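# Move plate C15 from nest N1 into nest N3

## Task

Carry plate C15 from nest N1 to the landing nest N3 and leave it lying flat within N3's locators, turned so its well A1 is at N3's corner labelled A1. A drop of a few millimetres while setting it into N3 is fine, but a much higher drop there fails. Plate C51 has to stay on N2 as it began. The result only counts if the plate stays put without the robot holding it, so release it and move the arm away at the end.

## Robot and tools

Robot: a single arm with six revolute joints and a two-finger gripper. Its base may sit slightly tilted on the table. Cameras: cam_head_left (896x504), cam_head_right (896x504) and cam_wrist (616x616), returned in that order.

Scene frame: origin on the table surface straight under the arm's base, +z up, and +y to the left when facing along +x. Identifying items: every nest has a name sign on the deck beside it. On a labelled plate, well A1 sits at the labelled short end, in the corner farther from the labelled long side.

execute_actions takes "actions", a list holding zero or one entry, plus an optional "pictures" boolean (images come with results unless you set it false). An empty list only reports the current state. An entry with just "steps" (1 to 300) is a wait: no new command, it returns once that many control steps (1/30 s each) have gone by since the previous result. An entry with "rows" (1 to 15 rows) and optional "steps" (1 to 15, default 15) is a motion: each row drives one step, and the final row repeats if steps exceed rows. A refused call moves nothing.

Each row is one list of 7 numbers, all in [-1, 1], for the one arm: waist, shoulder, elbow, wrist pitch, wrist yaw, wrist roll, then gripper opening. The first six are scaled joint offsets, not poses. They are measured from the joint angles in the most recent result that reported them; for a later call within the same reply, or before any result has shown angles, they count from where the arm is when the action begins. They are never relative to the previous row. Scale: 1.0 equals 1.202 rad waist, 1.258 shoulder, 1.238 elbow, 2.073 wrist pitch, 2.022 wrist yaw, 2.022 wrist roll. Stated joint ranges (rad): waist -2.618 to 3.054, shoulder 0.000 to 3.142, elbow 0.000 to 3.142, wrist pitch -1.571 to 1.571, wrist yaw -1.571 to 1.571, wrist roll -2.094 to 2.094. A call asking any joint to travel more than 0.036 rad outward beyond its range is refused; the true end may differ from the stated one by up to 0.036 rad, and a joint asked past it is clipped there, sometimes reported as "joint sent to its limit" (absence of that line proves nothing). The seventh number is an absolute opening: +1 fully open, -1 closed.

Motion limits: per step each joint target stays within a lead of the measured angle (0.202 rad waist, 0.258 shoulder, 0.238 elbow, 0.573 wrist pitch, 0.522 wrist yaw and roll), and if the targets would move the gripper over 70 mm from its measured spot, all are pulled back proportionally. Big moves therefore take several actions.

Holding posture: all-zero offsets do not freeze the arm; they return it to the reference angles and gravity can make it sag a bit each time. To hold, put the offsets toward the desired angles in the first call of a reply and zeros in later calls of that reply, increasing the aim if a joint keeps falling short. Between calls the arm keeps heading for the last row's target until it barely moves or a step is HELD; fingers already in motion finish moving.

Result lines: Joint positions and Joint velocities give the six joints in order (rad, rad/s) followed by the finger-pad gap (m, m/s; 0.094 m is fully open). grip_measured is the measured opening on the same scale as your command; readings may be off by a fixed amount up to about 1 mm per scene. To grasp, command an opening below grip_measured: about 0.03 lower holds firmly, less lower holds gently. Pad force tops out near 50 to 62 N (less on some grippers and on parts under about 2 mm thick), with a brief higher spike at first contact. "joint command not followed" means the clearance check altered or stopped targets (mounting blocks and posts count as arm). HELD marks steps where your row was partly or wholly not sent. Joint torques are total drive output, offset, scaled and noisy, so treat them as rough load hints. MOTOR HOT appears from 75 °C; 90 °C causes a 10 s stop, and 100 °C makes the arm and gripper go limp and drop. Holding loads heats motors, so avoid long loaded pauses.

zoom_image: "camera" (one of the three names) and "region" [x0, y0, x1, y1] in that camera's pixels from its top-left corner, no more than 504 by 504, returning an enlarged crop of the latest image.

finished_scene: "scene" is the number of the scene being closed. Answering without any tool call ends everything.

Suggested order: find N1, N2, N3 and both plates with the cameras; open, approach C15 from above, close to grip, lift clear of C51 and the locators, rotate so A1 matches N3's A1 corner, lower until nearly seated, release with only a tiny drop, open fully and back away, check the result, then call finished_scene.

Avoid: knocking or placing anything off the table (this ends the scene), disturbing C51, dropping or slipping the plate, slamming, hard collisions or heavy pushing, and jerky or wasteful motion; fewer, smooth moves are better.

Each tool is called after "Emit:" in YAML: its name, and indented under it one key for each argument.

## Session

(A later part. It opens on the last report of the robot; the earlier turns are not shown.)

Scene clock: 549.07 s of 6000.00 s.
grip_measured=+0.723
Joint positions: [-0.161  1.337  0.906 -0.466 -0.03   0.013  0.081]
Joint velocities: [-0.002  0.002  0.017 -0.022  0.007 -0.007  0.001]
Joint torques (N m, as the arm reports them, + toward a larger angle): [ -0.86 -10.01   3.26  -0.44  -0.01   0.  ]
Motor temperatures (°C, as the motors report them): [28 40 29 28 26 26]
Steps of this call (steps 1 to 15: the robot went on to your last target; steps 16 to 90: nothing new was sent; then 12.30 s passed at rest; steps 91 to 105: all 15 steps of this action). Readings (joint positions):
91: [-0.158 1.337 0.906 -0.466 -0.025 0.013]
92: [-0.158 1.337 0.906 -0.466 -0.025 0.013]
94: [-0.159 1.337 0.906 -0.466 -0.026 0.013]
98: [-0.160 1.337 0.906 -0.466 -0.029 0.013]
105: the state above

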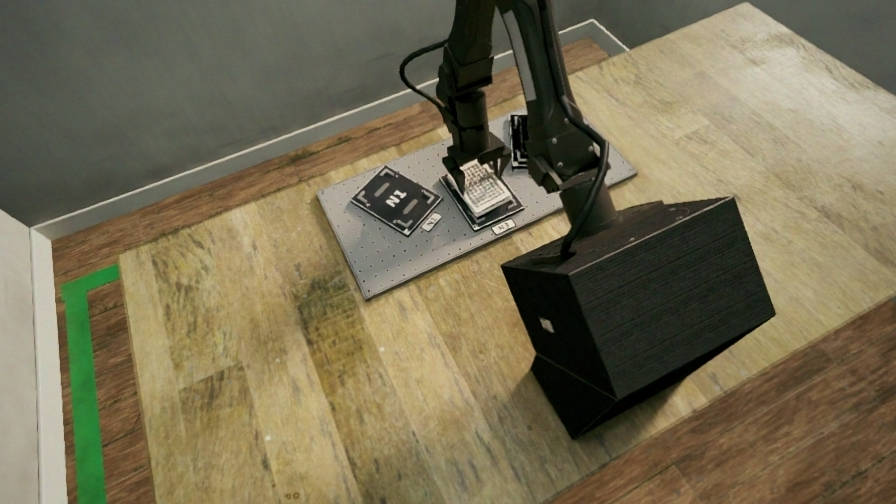

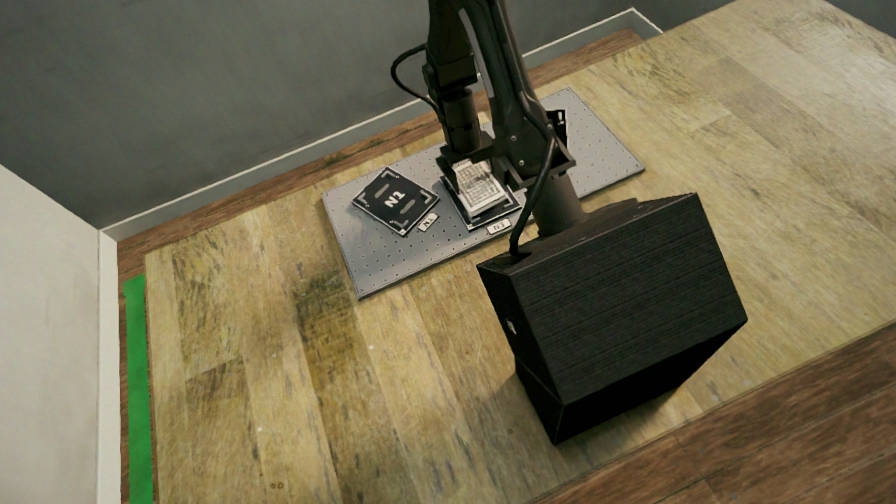

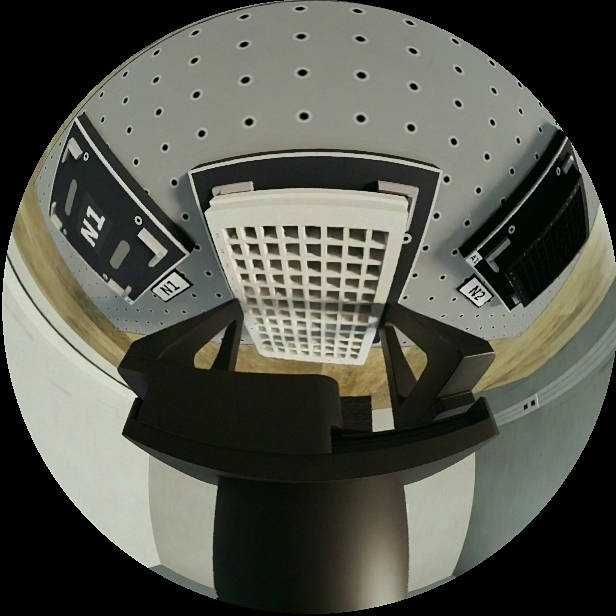

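Emit:
execute_actions:
  actions:
    - {"rows":[[0,-0.01,-0.008,0.003,0.004,0,0.68],[0,-0.01,-0.015,0.006,0.006,0,0.68],[0,-0.01,-0.022,0.01,0.007,0,0.68],[0,-0.01,-0.028,0.013,0.007,0,0.68]]}

Emit:
zoom_image:
  camera: "cam_head_left"
  region: [435, 160, 535, 240]

Emit:
zoom_image:
  camera: "cam_wrist"
  region: [160, 130, 460, 330]

Scene clock: 577.83 s of 6000.00 s.
grip_measured=+0.723
Joint positions: [-0.161  1.337  0.891 -0.443 -0.03   0.013  0.081]
Joint velocities: [ 0.002  0.007 -0.007  0.037 -0.007  0.037 -0.   ]
Joint torques (N m, as the arm reports them, + toward a larger angle): [  0.2  -10.27   0.83  -0.41   0.09   0.  ]
Motor temperatures (°C, as the motors report them): [28 39 29 28 26 26]
Steps of this call (steps 1 to 15: the robot went on to your last target; steps 16 to 90: nothing new was sent; then 25.27 s passed at rest; steps 91 to 105: all 15 steps of this action). Readings (joint positions):
91: [-0.161 1.337 0.906 -0.466 -0.030 0.013]
92: [-0.161 1.337 0.906 -0.466 -0.030 0.013]
94: [-0.161 1.337 0.901 -0.460 -0.030 0.013]
98: [-0.161 1.337 0.893 -0.445 -0.030 0.013]
105: the state above

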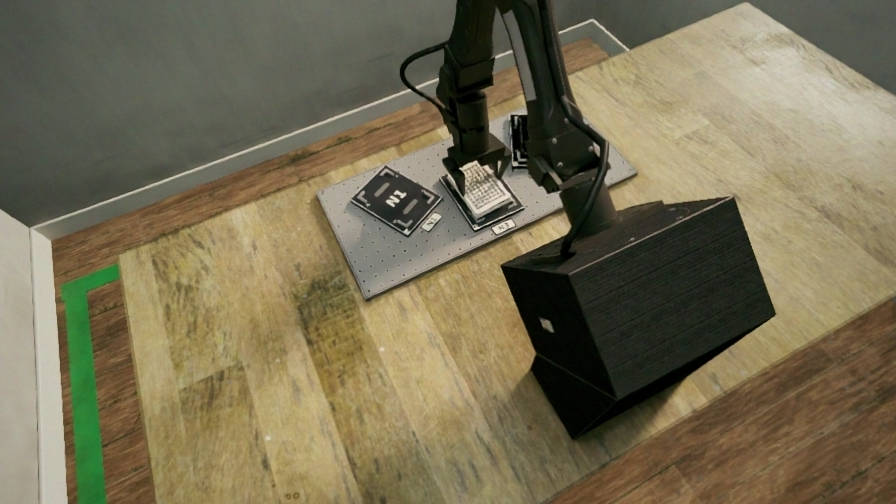

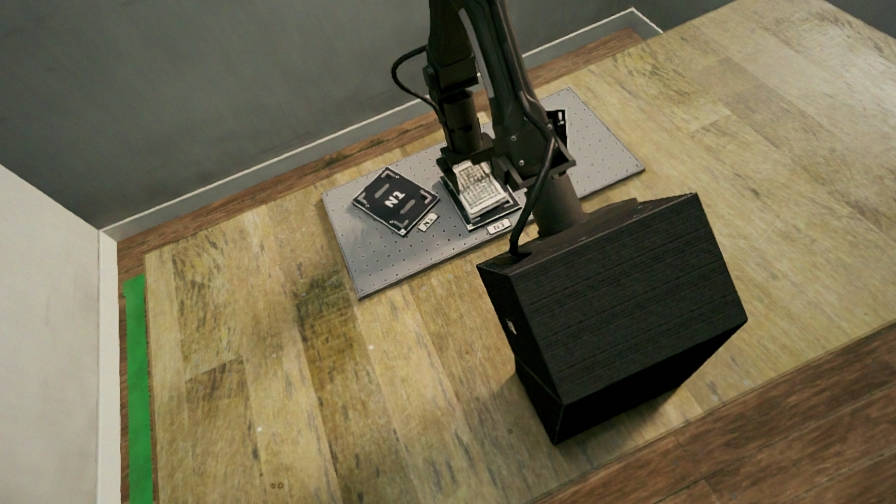

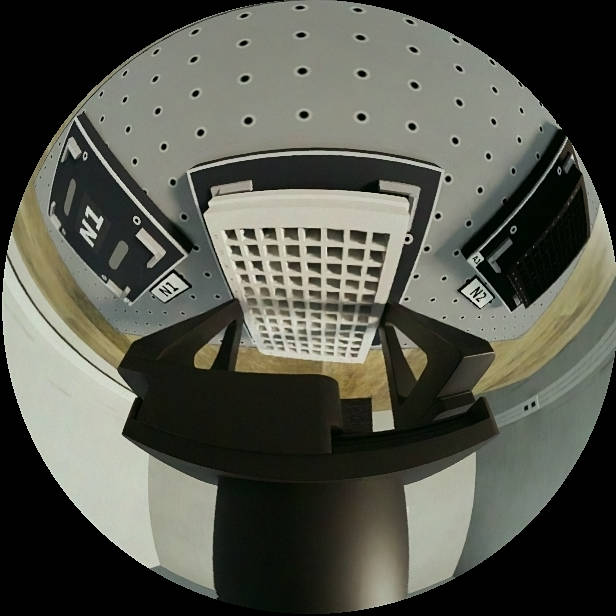

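Region (435, 160, 535, 240) of cam_head_left's 896x504 image, scaled by 5.040, with more detail than that image has; it fills the top 403 rows of this view, and the rest is white.

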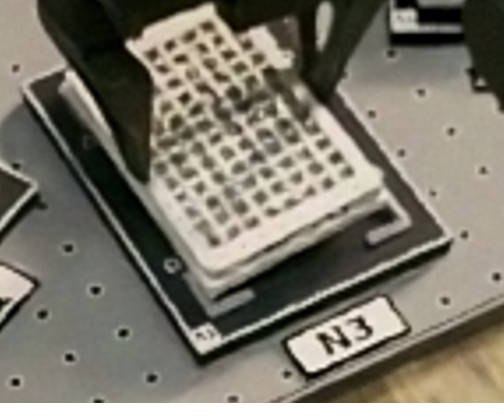

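Region (160, 130, 460, 330) of cam_wrist's 616x616 image, scaled by 1.680, with more detail than that image has.

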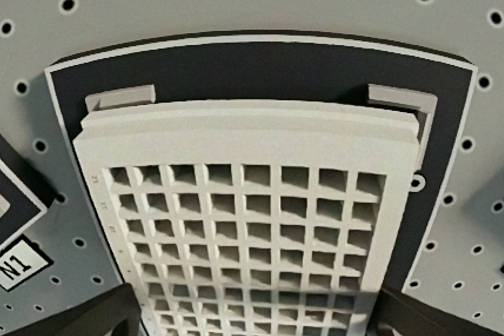

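Emit:
execute_actions:
  actions:
    - {"rows":[[0,-0.015,0.02,-0.005,0.005,0,0.68],[0,-0.02,0.035,-0.012,0.008,0,0.68],[0,-0.022,0.045,-0.016,0.01,0,0.68],[0,-0.022,0.045,-0.016,0.01,0,0.68],[0,-0.022,0.045,-0.016,0.01,0,0.68],[0,-0.022,0.045,-0.016,0.01,0,0.68],[-0.006,-0.022,0.045,-0.016,0.01,0,0.68],[-0.011,-0.022,0.045,-0.016,0.01,0,0.68],[-0.015,-0.022,0.045,-0.016,0.01,0,0.68]]}

Emit:
zoom_image:
  camera: "cam_wrist"
  region: [160, 130, 460, 330]

Scene clock: 588.43 s of 6000.00 s.
grip_measured=+0.723
Joint positions: [-0.169  1.33   0.926 -0.465 -0.018  0.012  0.081]
Joint velocities: [-0.012  0.012  0.002 -0.007 -0.022 -0.066  0.   ]
Joint torques (N m, as the arm reports them, + toward a larger angle): [ -0.32 -11.27   3.86  -0.52  -0.03  -0.02]
Motor temperatures (°C, as the motors report them): [28 40 28 28 26 26]
Steps of this call (steps 1 to 15: the robot went on to your last target; steps 16 to 90: nothing new was sent; then 7.10 s passed at rest; steps 91 to 105: all 15 steps of this action). Readings (joint positions):
91: [-0.161 1.337 0.891 -0.443 -0.030 0.013]
92: [-0.161 1.337 0.894 -0.445 -0.030 0.013]
94: [-0.161 1.337 0.907 -0.461 -0.029 0.012]
98: [-0.161 1.332 0.924 -0.464 -0.023 0.012]
105: the state above

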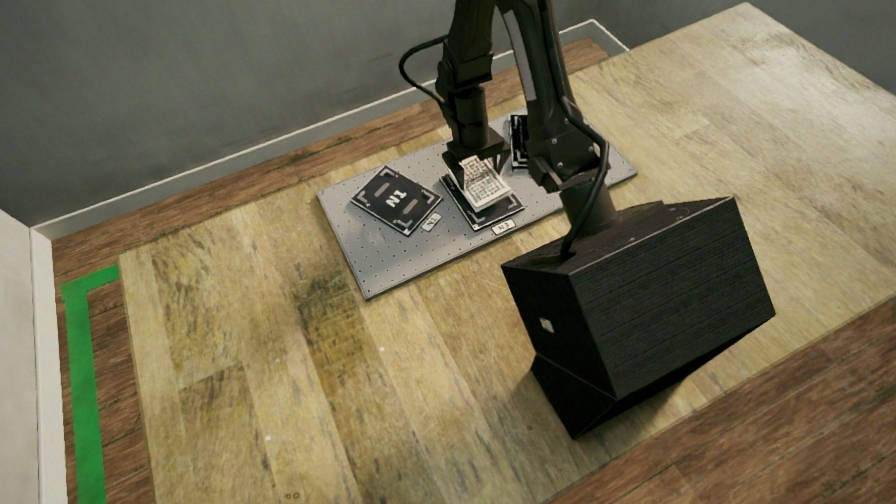

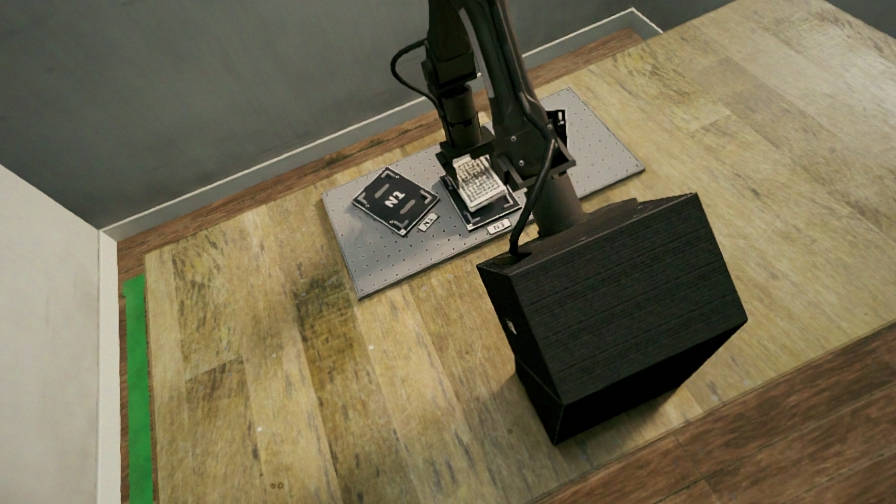

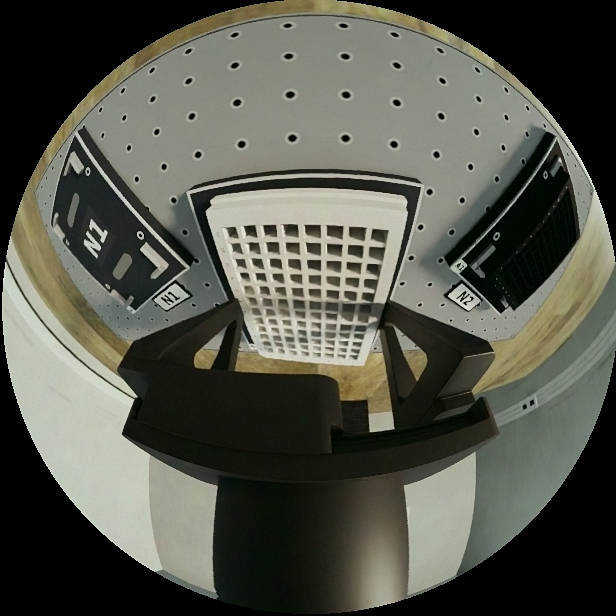

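Region (160, 130, 460, 330) of cam_wrist's 616x616 image, scaled by 1.680, with more detail than that image has.

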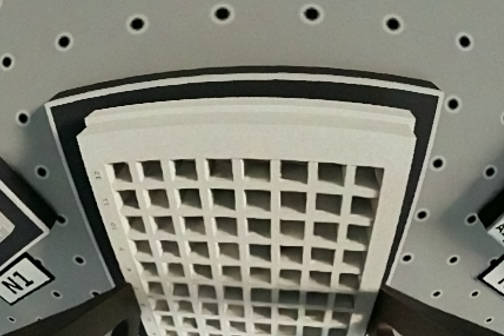

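Emit:
execute_actions:
  actions:
    - {"rows":[[0.006,0,0,0,0,0,0.68],[0.01,0,0,0,0,0,0.68],[0.011,0,-0.008,0,0,0,0.68],[0.011,0,-0.016,0.003,0,0,0.68],[0.011,0.004,-0.022,0.005,0,0,0.68]]}

Emit:
zoom_image:
  camera: "cam_wrist"
  region: [160, 130, 460, 330]

Emit:
zoom_image:
  camera: "cam_head_left"
  region: [435, 160, 535, 240]

Scene clock: 598.27 s of 6000.00 s.
grip_measured=+0.723
Joint positions: [-0.169  1.33   0.913 -0.463 -0.017  0.012  0.081]
Joint velocities: [-0.002  0.002 -0.012 -0.007  0.051  0.007 -0.   ]
Joint torques (N m, as the arm reports them, + toward a larger angle): [ 1.13 -8.82  1.23 -0.28 -0.03 -0.03]
Motor temperatures (°C, as the motors report them): [28 40 29 28 26 26]
Steps of this call (steps 1 to 15: the robot went on to your last target; steps 16 to 90: nothing new was sent; then 6.33 s passed at rest; steps 91 to 105: all 15 steps of this action). Readings (joint positions):
91: [-0.169 1.330 0.926 -0.465 -0.017 0.012]
92: [-0.169 1.330 0.926 -0.465 -0.017 0.012]
94: [-0.169 1.330 0.926 -0.465 -0.017 0.012]
98: [-0.169 1.330 0.917 -0.463 -0.017 0.012]
105: the state above

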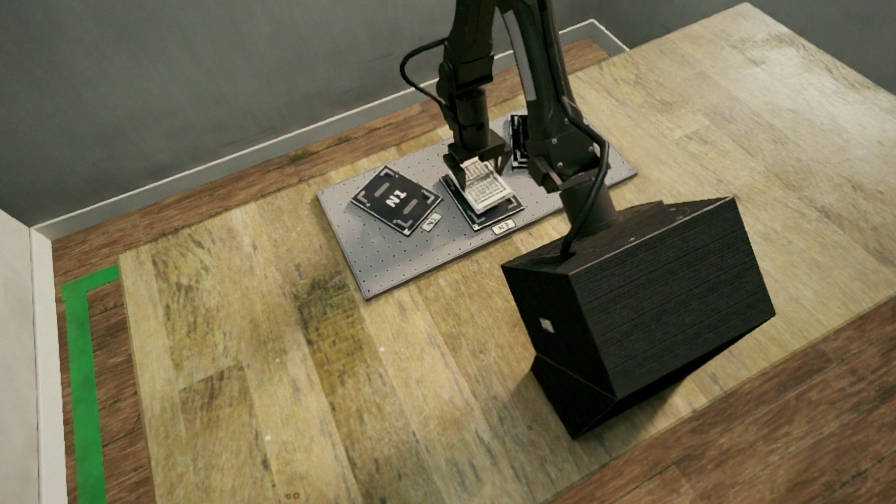

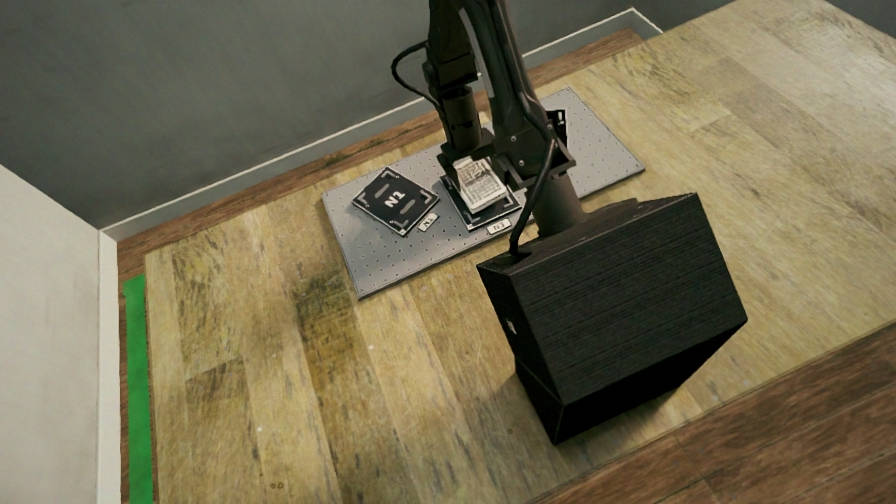

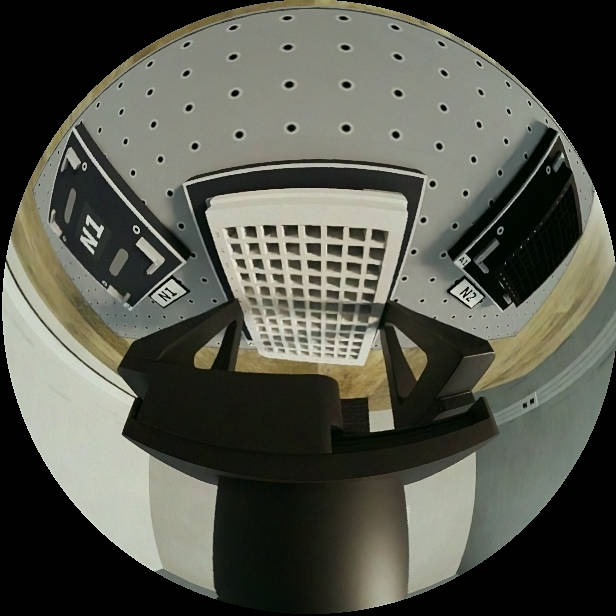

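Region (160, 130, 460, 330) of cam_wrist's 616x616 image, scaled by 1.680, with more detail than that image has.

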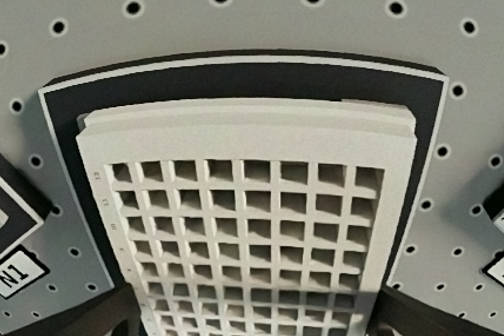

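Region (435, 160, 535, 240) of cam_head_left's 896x504 image, scaled by 5.040, with more detail than that image has; it fills the top 403 rows of this view, and the rest is white.

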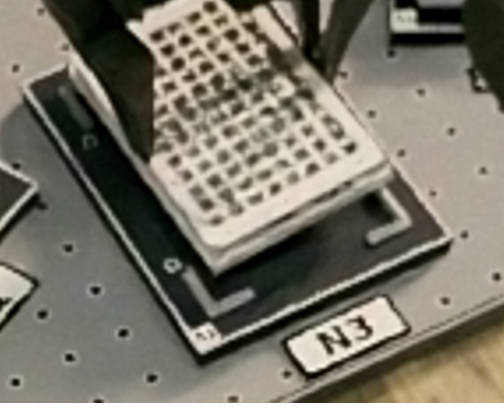

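Emit:
execute_actions:
  actions:
    - {"rows":[[0.012,0,0,0,0,-0.008,0.68],[0.014,0,0,0,0,-0.014,0.68],[0.016,0,0,0,0,-0.016,0.68]]}

Emit:
zoom_image:
  camera: "cam_wrist"
  region: [160, 130, 460, 330]

Scene clock: 610.77 s of 6000.00 s.
grip_measured=+0.723
Joint positions: [-0.159  1.33   0.913 -0.463 -0.017 -0.013  0.081]
Joint velocities: [ 0.012  0.007  0.012 -0.066 -0.007  0.007  0.002]
Joint torques (N m, as the arm reports them, + toward a larger angle): [ 1.08 -9.39  2.39 -0.39 -0.05 -0.05]
Motor temperatures (°C, as the motors report them): [28 39 28 28 26 26]
Steps of this call (steps 1 to 15: the robot went on to your last target; steps 16 to 90: nothing new was sent; then 9.00 s passed at rest; steps 91 to 105: all 15 steps of this action). Readings (joint positions):
91: [-0.169 1.330 0.913 -0.463 -0.017 0.011]
92: [-0.168 1.330 0.913 -0.463 -0.017 0.007]
94: [-0.164 1.330 0.913 -0.463 -0.017 -0.000]
98: [-0.159 1.330 0.913 -0.463 -0.017 -0.009]
105: the state above

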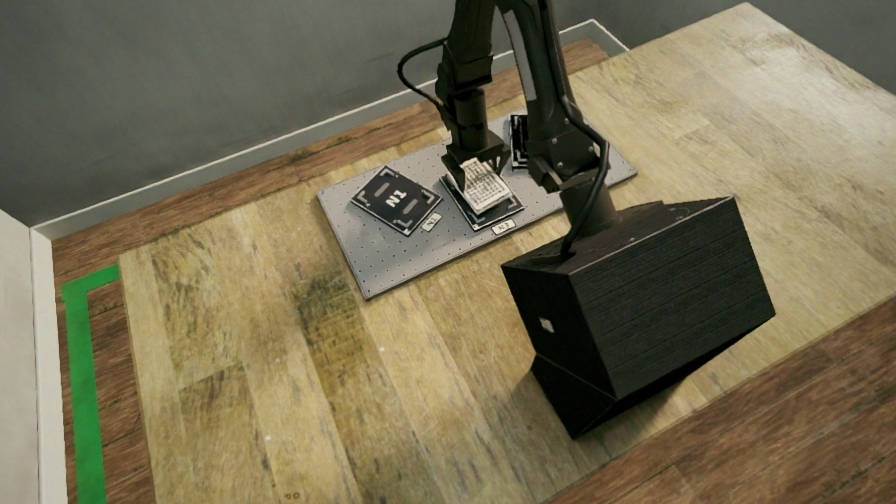

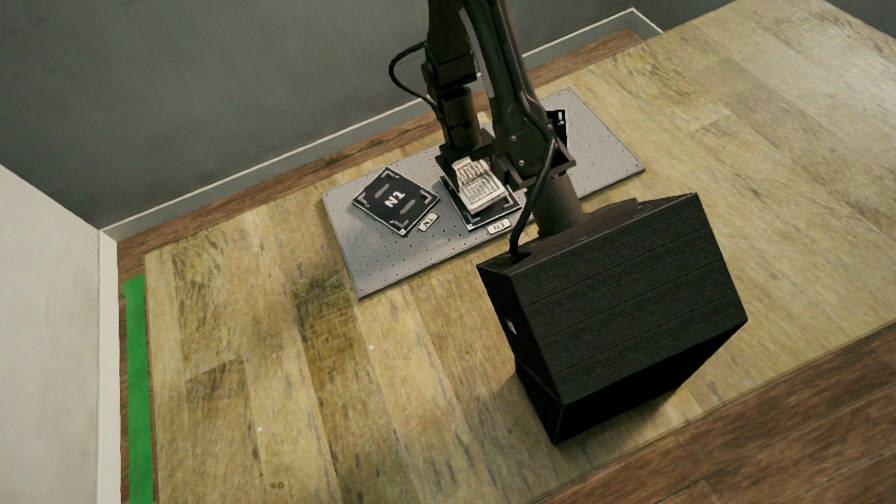

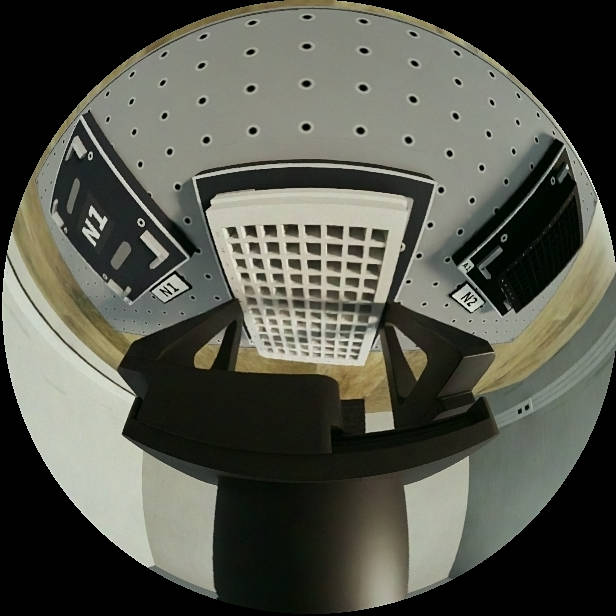

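Region (160, 130, 460, 330) of cam_wrist's 616x616 image, scaled by 1.680, with more detail than that image has.

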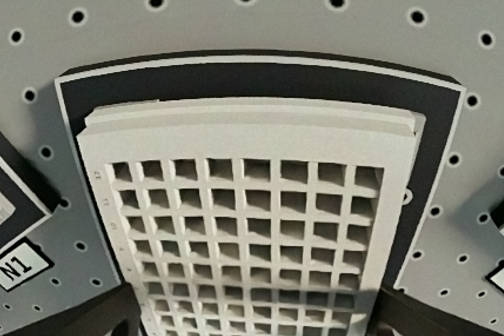

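Emit:
execute_actions:
  actions:
    - {"rows":[[-0.003,0,0,0,0,0.004,0.68],[-0.005,0,0,0,0,0.007,0.68],[-0.007,0,0,0,0,0.009,0.68],[-0.009,0,0,0,0,0.009,0.68],[-0.011,0,0,0,0,0.009,0.68]]}

Emit:
zoom_image:
  camera: "cam_wrist"
  region: [160, 130, 460, 330]

Emit:
zoom_image:
  camera: "cam_head_left"
  region: [435, 160, 535, 240]

Scene clock: 629.57 s of 6000.00 s.
grip_measured=+0.723
Joint positions: [-0.159  1.33   0.913 -0.463 -0.017 -0.001  0.081]
Joint velocities: [-0.002  0.007 -0.012  0.007  0.037 -0.081 -0.001]
Joint torques (N m, as the arm reports them, + toward a larger angle): [-0.55 -9.36  2.39 -0.44 -0.02  0.01]
Motor temperatures (°C, as the motors report them): [28 39 28 28 26 26]
Steps of this call (steps 1 to 15: the robot went on to your last target; steps 16 to 90: nothing new was sent; then 15.30 s passed at rest; steps 91 to 105: all 15 steps of this action). Readings (joint positions):
91: [-0.159 1.330 0.913 -0.463 -0.017 -0.014]
92: [-0.159 1.330 0.913 -0.463 -0.017 -0.012]
94: [-0.159 1.330 0.913 -0.463 -0.017 -0.008]
98: [-0.159 1.330 0.913 -0.463 -0.017 -0.003]
105: the state above

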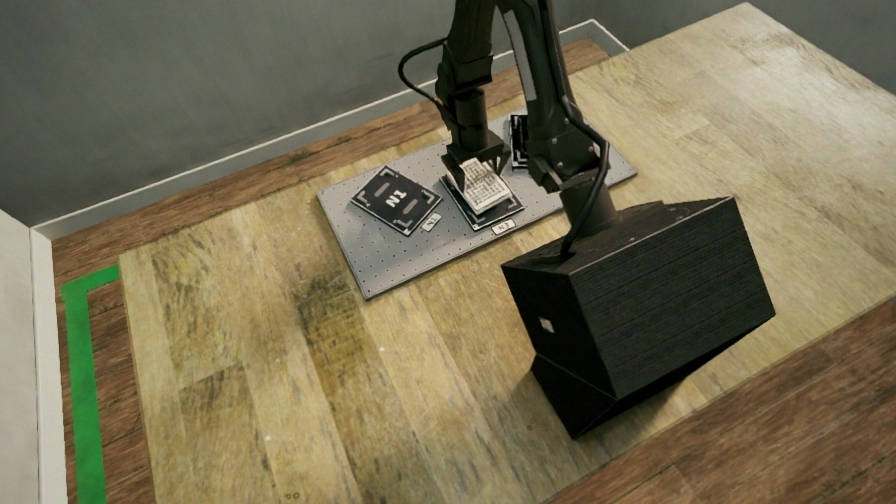

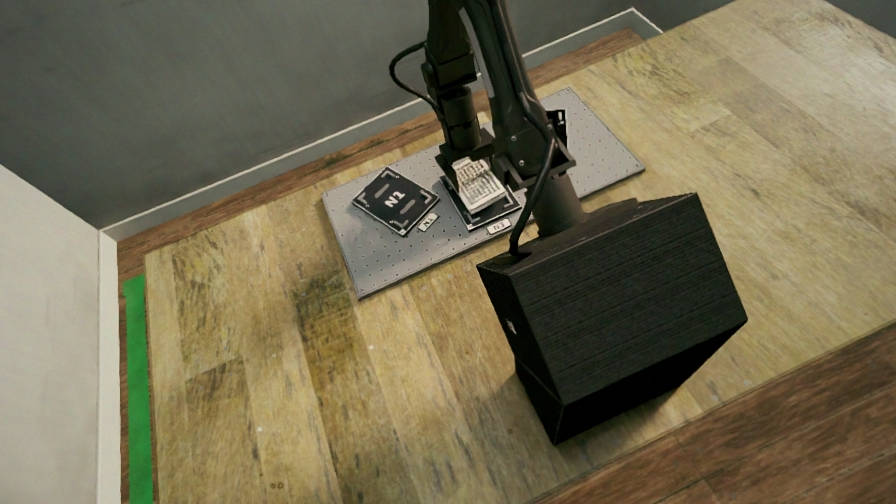

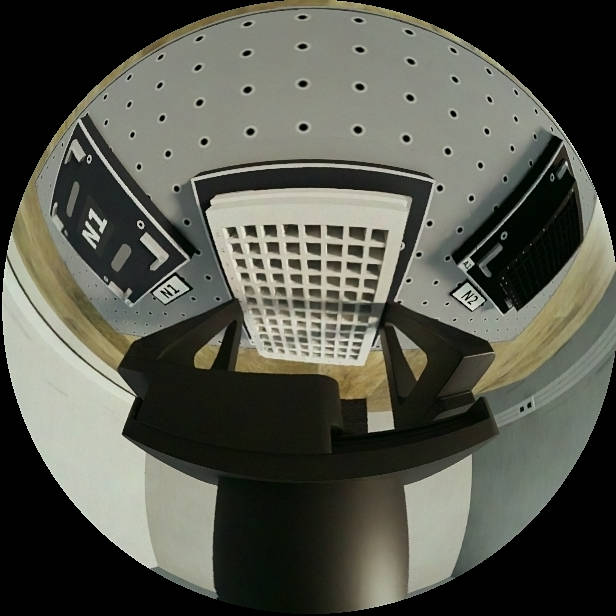

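Region (160, 130, 460, 330) of cam_wrist's 616x616 image, scaled by 1.680, with more detail than that image has.

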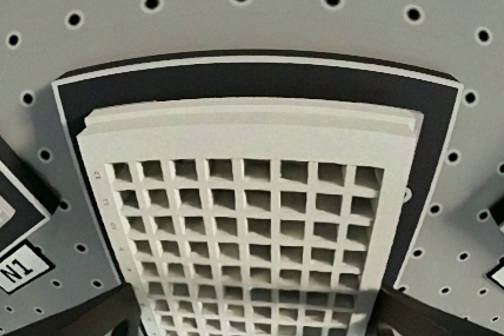

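Region (435, 160, 535, 240) of cam_head_left's 896x504 image, scaled by 5.040, with more detail than that image has; it fills the top 403 rows of this view, and the rest is white.

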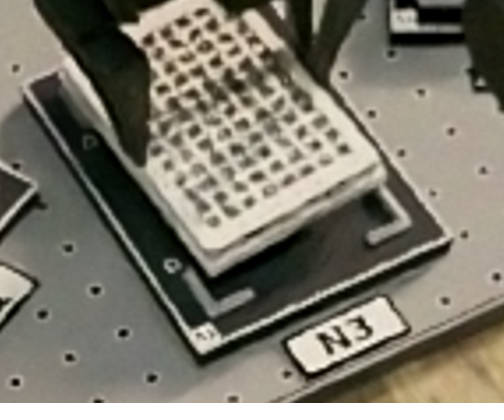

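Emit:
execute_actions:
  actions:
    - {"rows":[[-0.013,0,0,0,0,0,0.68]],"steps":10}

Emit:
zoom_image:
  camera: "cam_wrist"
  region: [160, 130, 460, 330]

Scene clock: 636.80 s of 6000.00 s.
grip_measured=+0.723
Joint positions: [-0.164  1.33   0.913 -0.463 -0.017 -0.     0.081]
Joint velocities: [ 0.002  0.012  0.012 -0.066 -0.037  0.066 -0.001]
Joint torques (N m, as the arm reports them, + toward a larger angle): [-0.4  -9.31  2.31 -0.42 -0.01 -0.01]
Motor temperatures (°C, as the motors report them): [28 39 28 28 26 26]
Steps of this call (steps 1 to 15: the robot went on to your last target; steps 16 to 90: nothing new was sent; then 3.90 s passed at rest; steps 91 to 100: all 10 steps of this action). Readings (joint positions):
91: [-0.160 1.330 0.913 -0.463 -0.017 -0.000]
92: [-0.160 1.330 0.913 -0.463 -0.017 -0.000]
94: [-0.163 1.330 0.913 -0.463 -0.017 -0.000]
98: [-0.164 1.330 0.913 -0.463 -0.017 -0.000]
100: the state above

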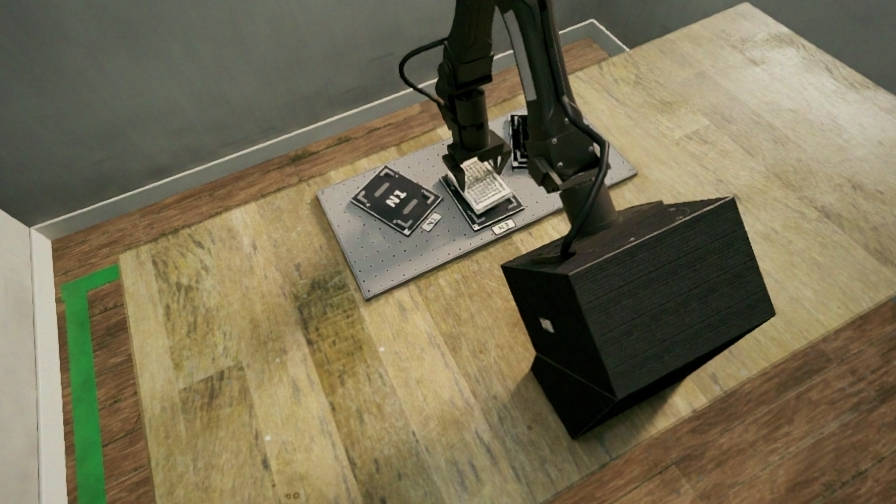

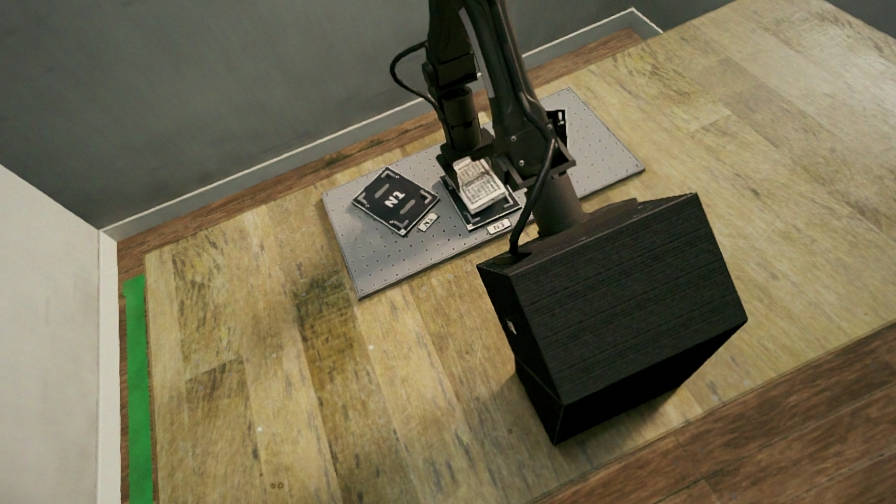

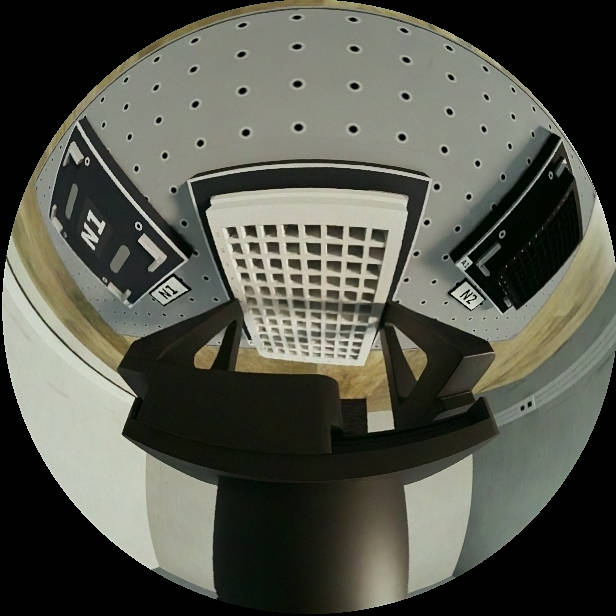

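Region (160, 130, 460, 330) of cam_wrist's 616x616 image, scaled by 1.680, with more detail than that image has.

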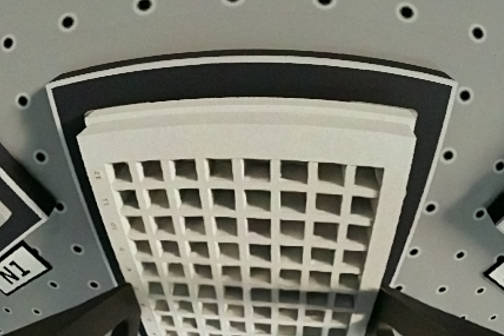

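Emit:
execute_actions:
  actions:
    - {"rows":[[0,0,-0.012,0.003,0,0,0.68],[0,0.003,-0.02,0.006,0,0,0.68],[0,0.006,-0.027,0.009,0,0,0.68],[0,0.008,-0.033,0.012,0,0,0.68]]}

Emit:
zoom_image:
  camera: "cam_wrist"
  region: [160, 130, 460, 330]

Emit:
zoom_image:
  camera: "cam_head_left"
  region: [435, 160, 535, 240]

Scene clock: 650.40 s of 6000.00 s.
grip_measured=+0.723
Joint positions: [-0.164  1.334  0.886 -0.45  -0.017 -0.     0.081]
Joint velocities: [ 0.007  0.002 -0.012 -0.037 -0.037  0.007 -0.   ]
Joint torques (N m, as the arm reports them, + toward a larger angle): [ 0.3  -8.5   1.14 -0.29 -0.03  0.  ]
Motor temperatures (°C, as the motors report them): [28 39 28 28 26 26]
Steps of this call (steps 1 to 15: the robot went on to your last target; steps 16 to 90: nothing new was sent; then 10.10 s passed at rest; steps 91 to 105: all 15 steps of this action). Readings (joint positions):
91: [-0.164 1.330 0.913 -0.463 -0.017 -0.000]
92: [-0.164 1.330 0.913 -0.463 -0.017 -0.000]
94: [-0.164 1.330 0.906 -0.455 -0.017 -0.000]
98: [-0.164 1.331 0.888 -0.450 -0.017 -0.000]
105: the state above

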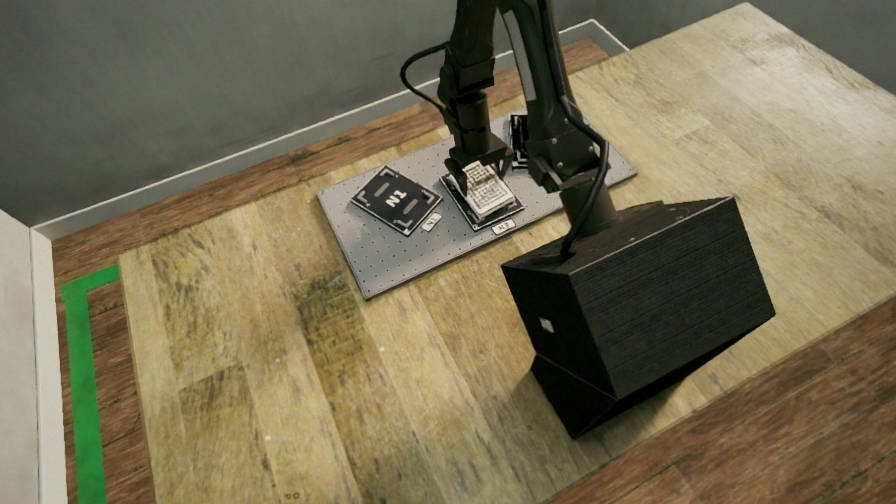

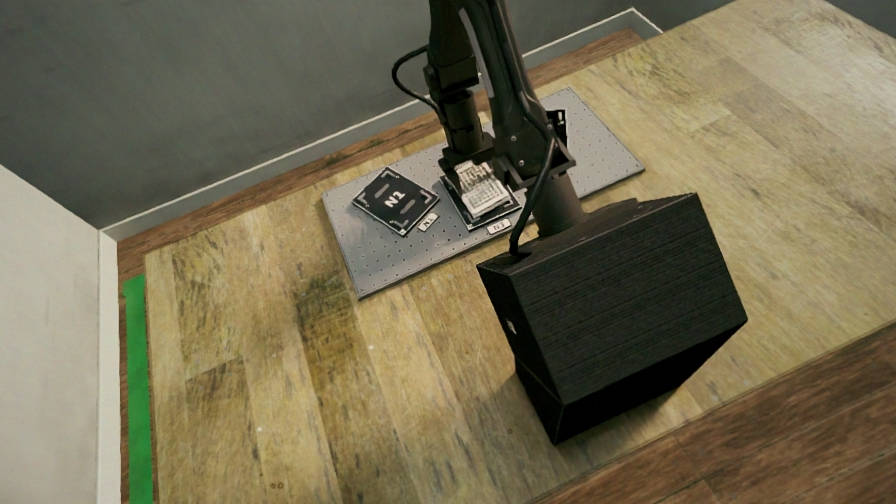

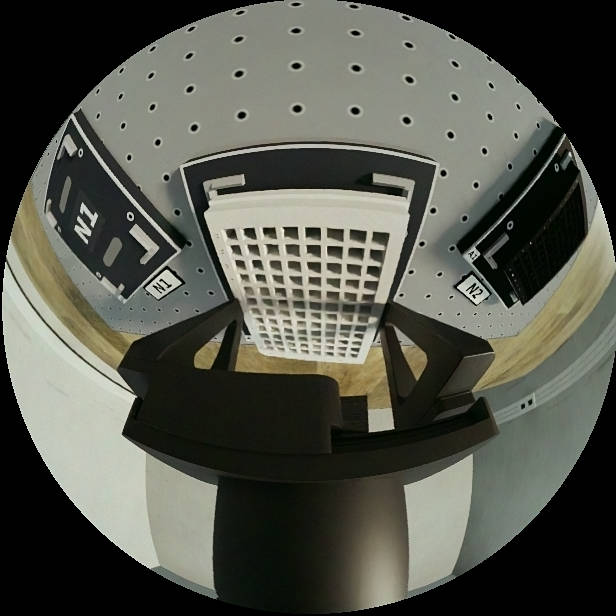

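Region (160, 130, 460, 330) of cam_wrist's 616x616 image, scaled by 1.680, with more detail than that image has.

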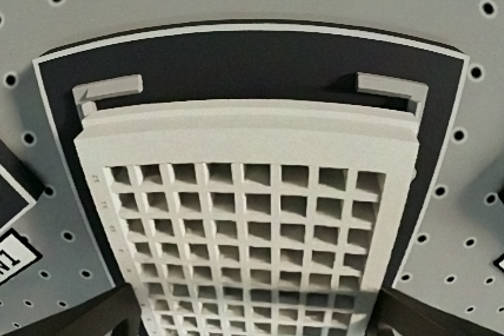

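Region (435, 160, 535, 240) of cam_head_left's 896x504 image, scaled by 5.040, with more detail than that image has; it fills the top 403 rows of this view, and the rest is white.

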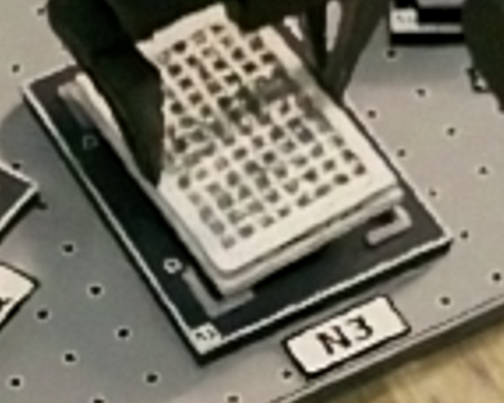

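Emit:
execute_actions:
  actions:
    - {"rows":[[0,0,0.015,-0.003,0,0,0.68],[0,0,0.027,-0.007,0,0,0.68],[0,0,0.034,-0.01,0,0,0.68]]}

Emit:
zoom_image:
  camera: "cam_wrist"
  region: [160, 130, 460, 330]

Scene clock: 658.67 s of 6000.00 s.
grip_measured=+0.723
Joint positions: [-0.164  1.334  0.904 -0.463 -0.016 -0.     0.081]
Joint velocities: [ 0.002  0.007  0.017 -0.007 -0.081  0.007 -0.001]
Joint torques (N m, as the arm reports them, + toward a larger angle): [ 0.14 -9.06  4.06 -0.52 -0.04  0.03]
Motor temperatures (°C, as the motors report them): [28 39 28 28 26 26]
Steps of this call (steps 1 to 15: the robot went on to your last target; steps 16 to 90: nothing new was sent; then 4.77 s passed at rest; steps 91 to 105: all 15 steps of this action). Readings (joint positions):
91: [-0.164 1.334 0.886 -0.450 -0.017 -0.000]
92: [-0.164 1.334 0.888 -0.450 -0.017 -0.000]
94: [-0.164 1.334 0.894 -0.458 -0.016 -0.000]
98: [-0.164 1.334 0.904 -0.463 -0.016 -0.000]
105: the state above

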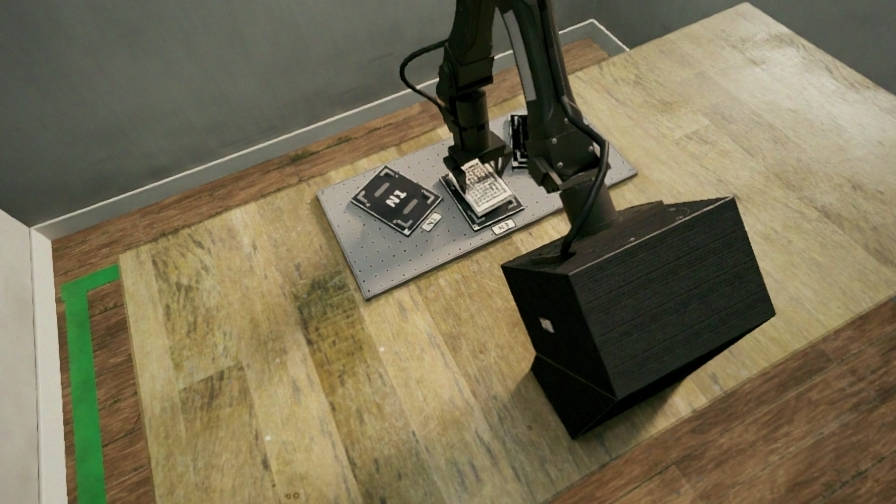

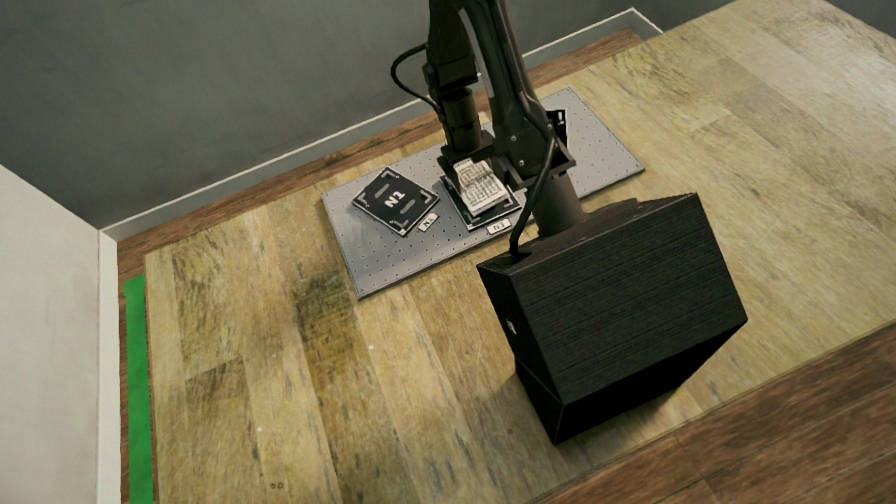

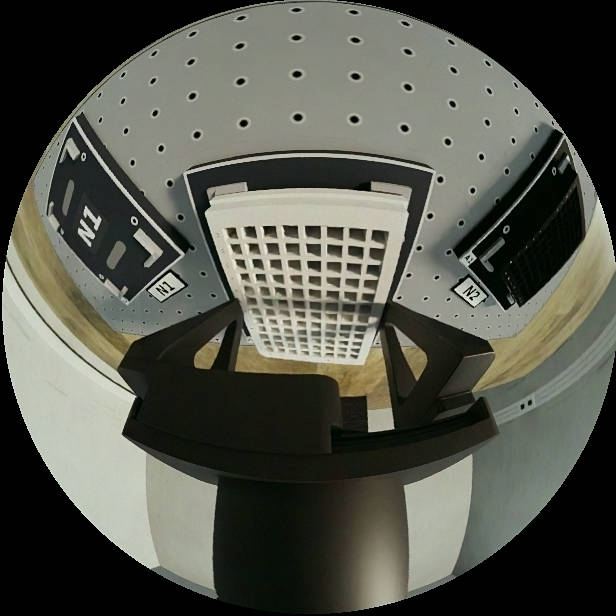

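Region (160, 130, 460, 330) of cam_wrist's 616x616 image, scaled by 1.680, with more detail than that image has.

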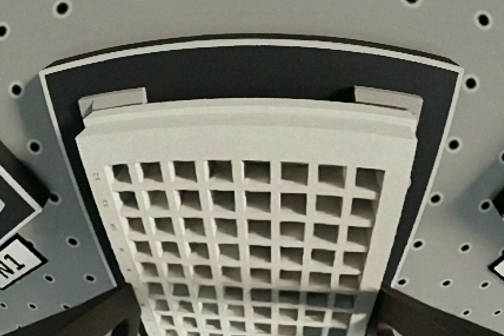

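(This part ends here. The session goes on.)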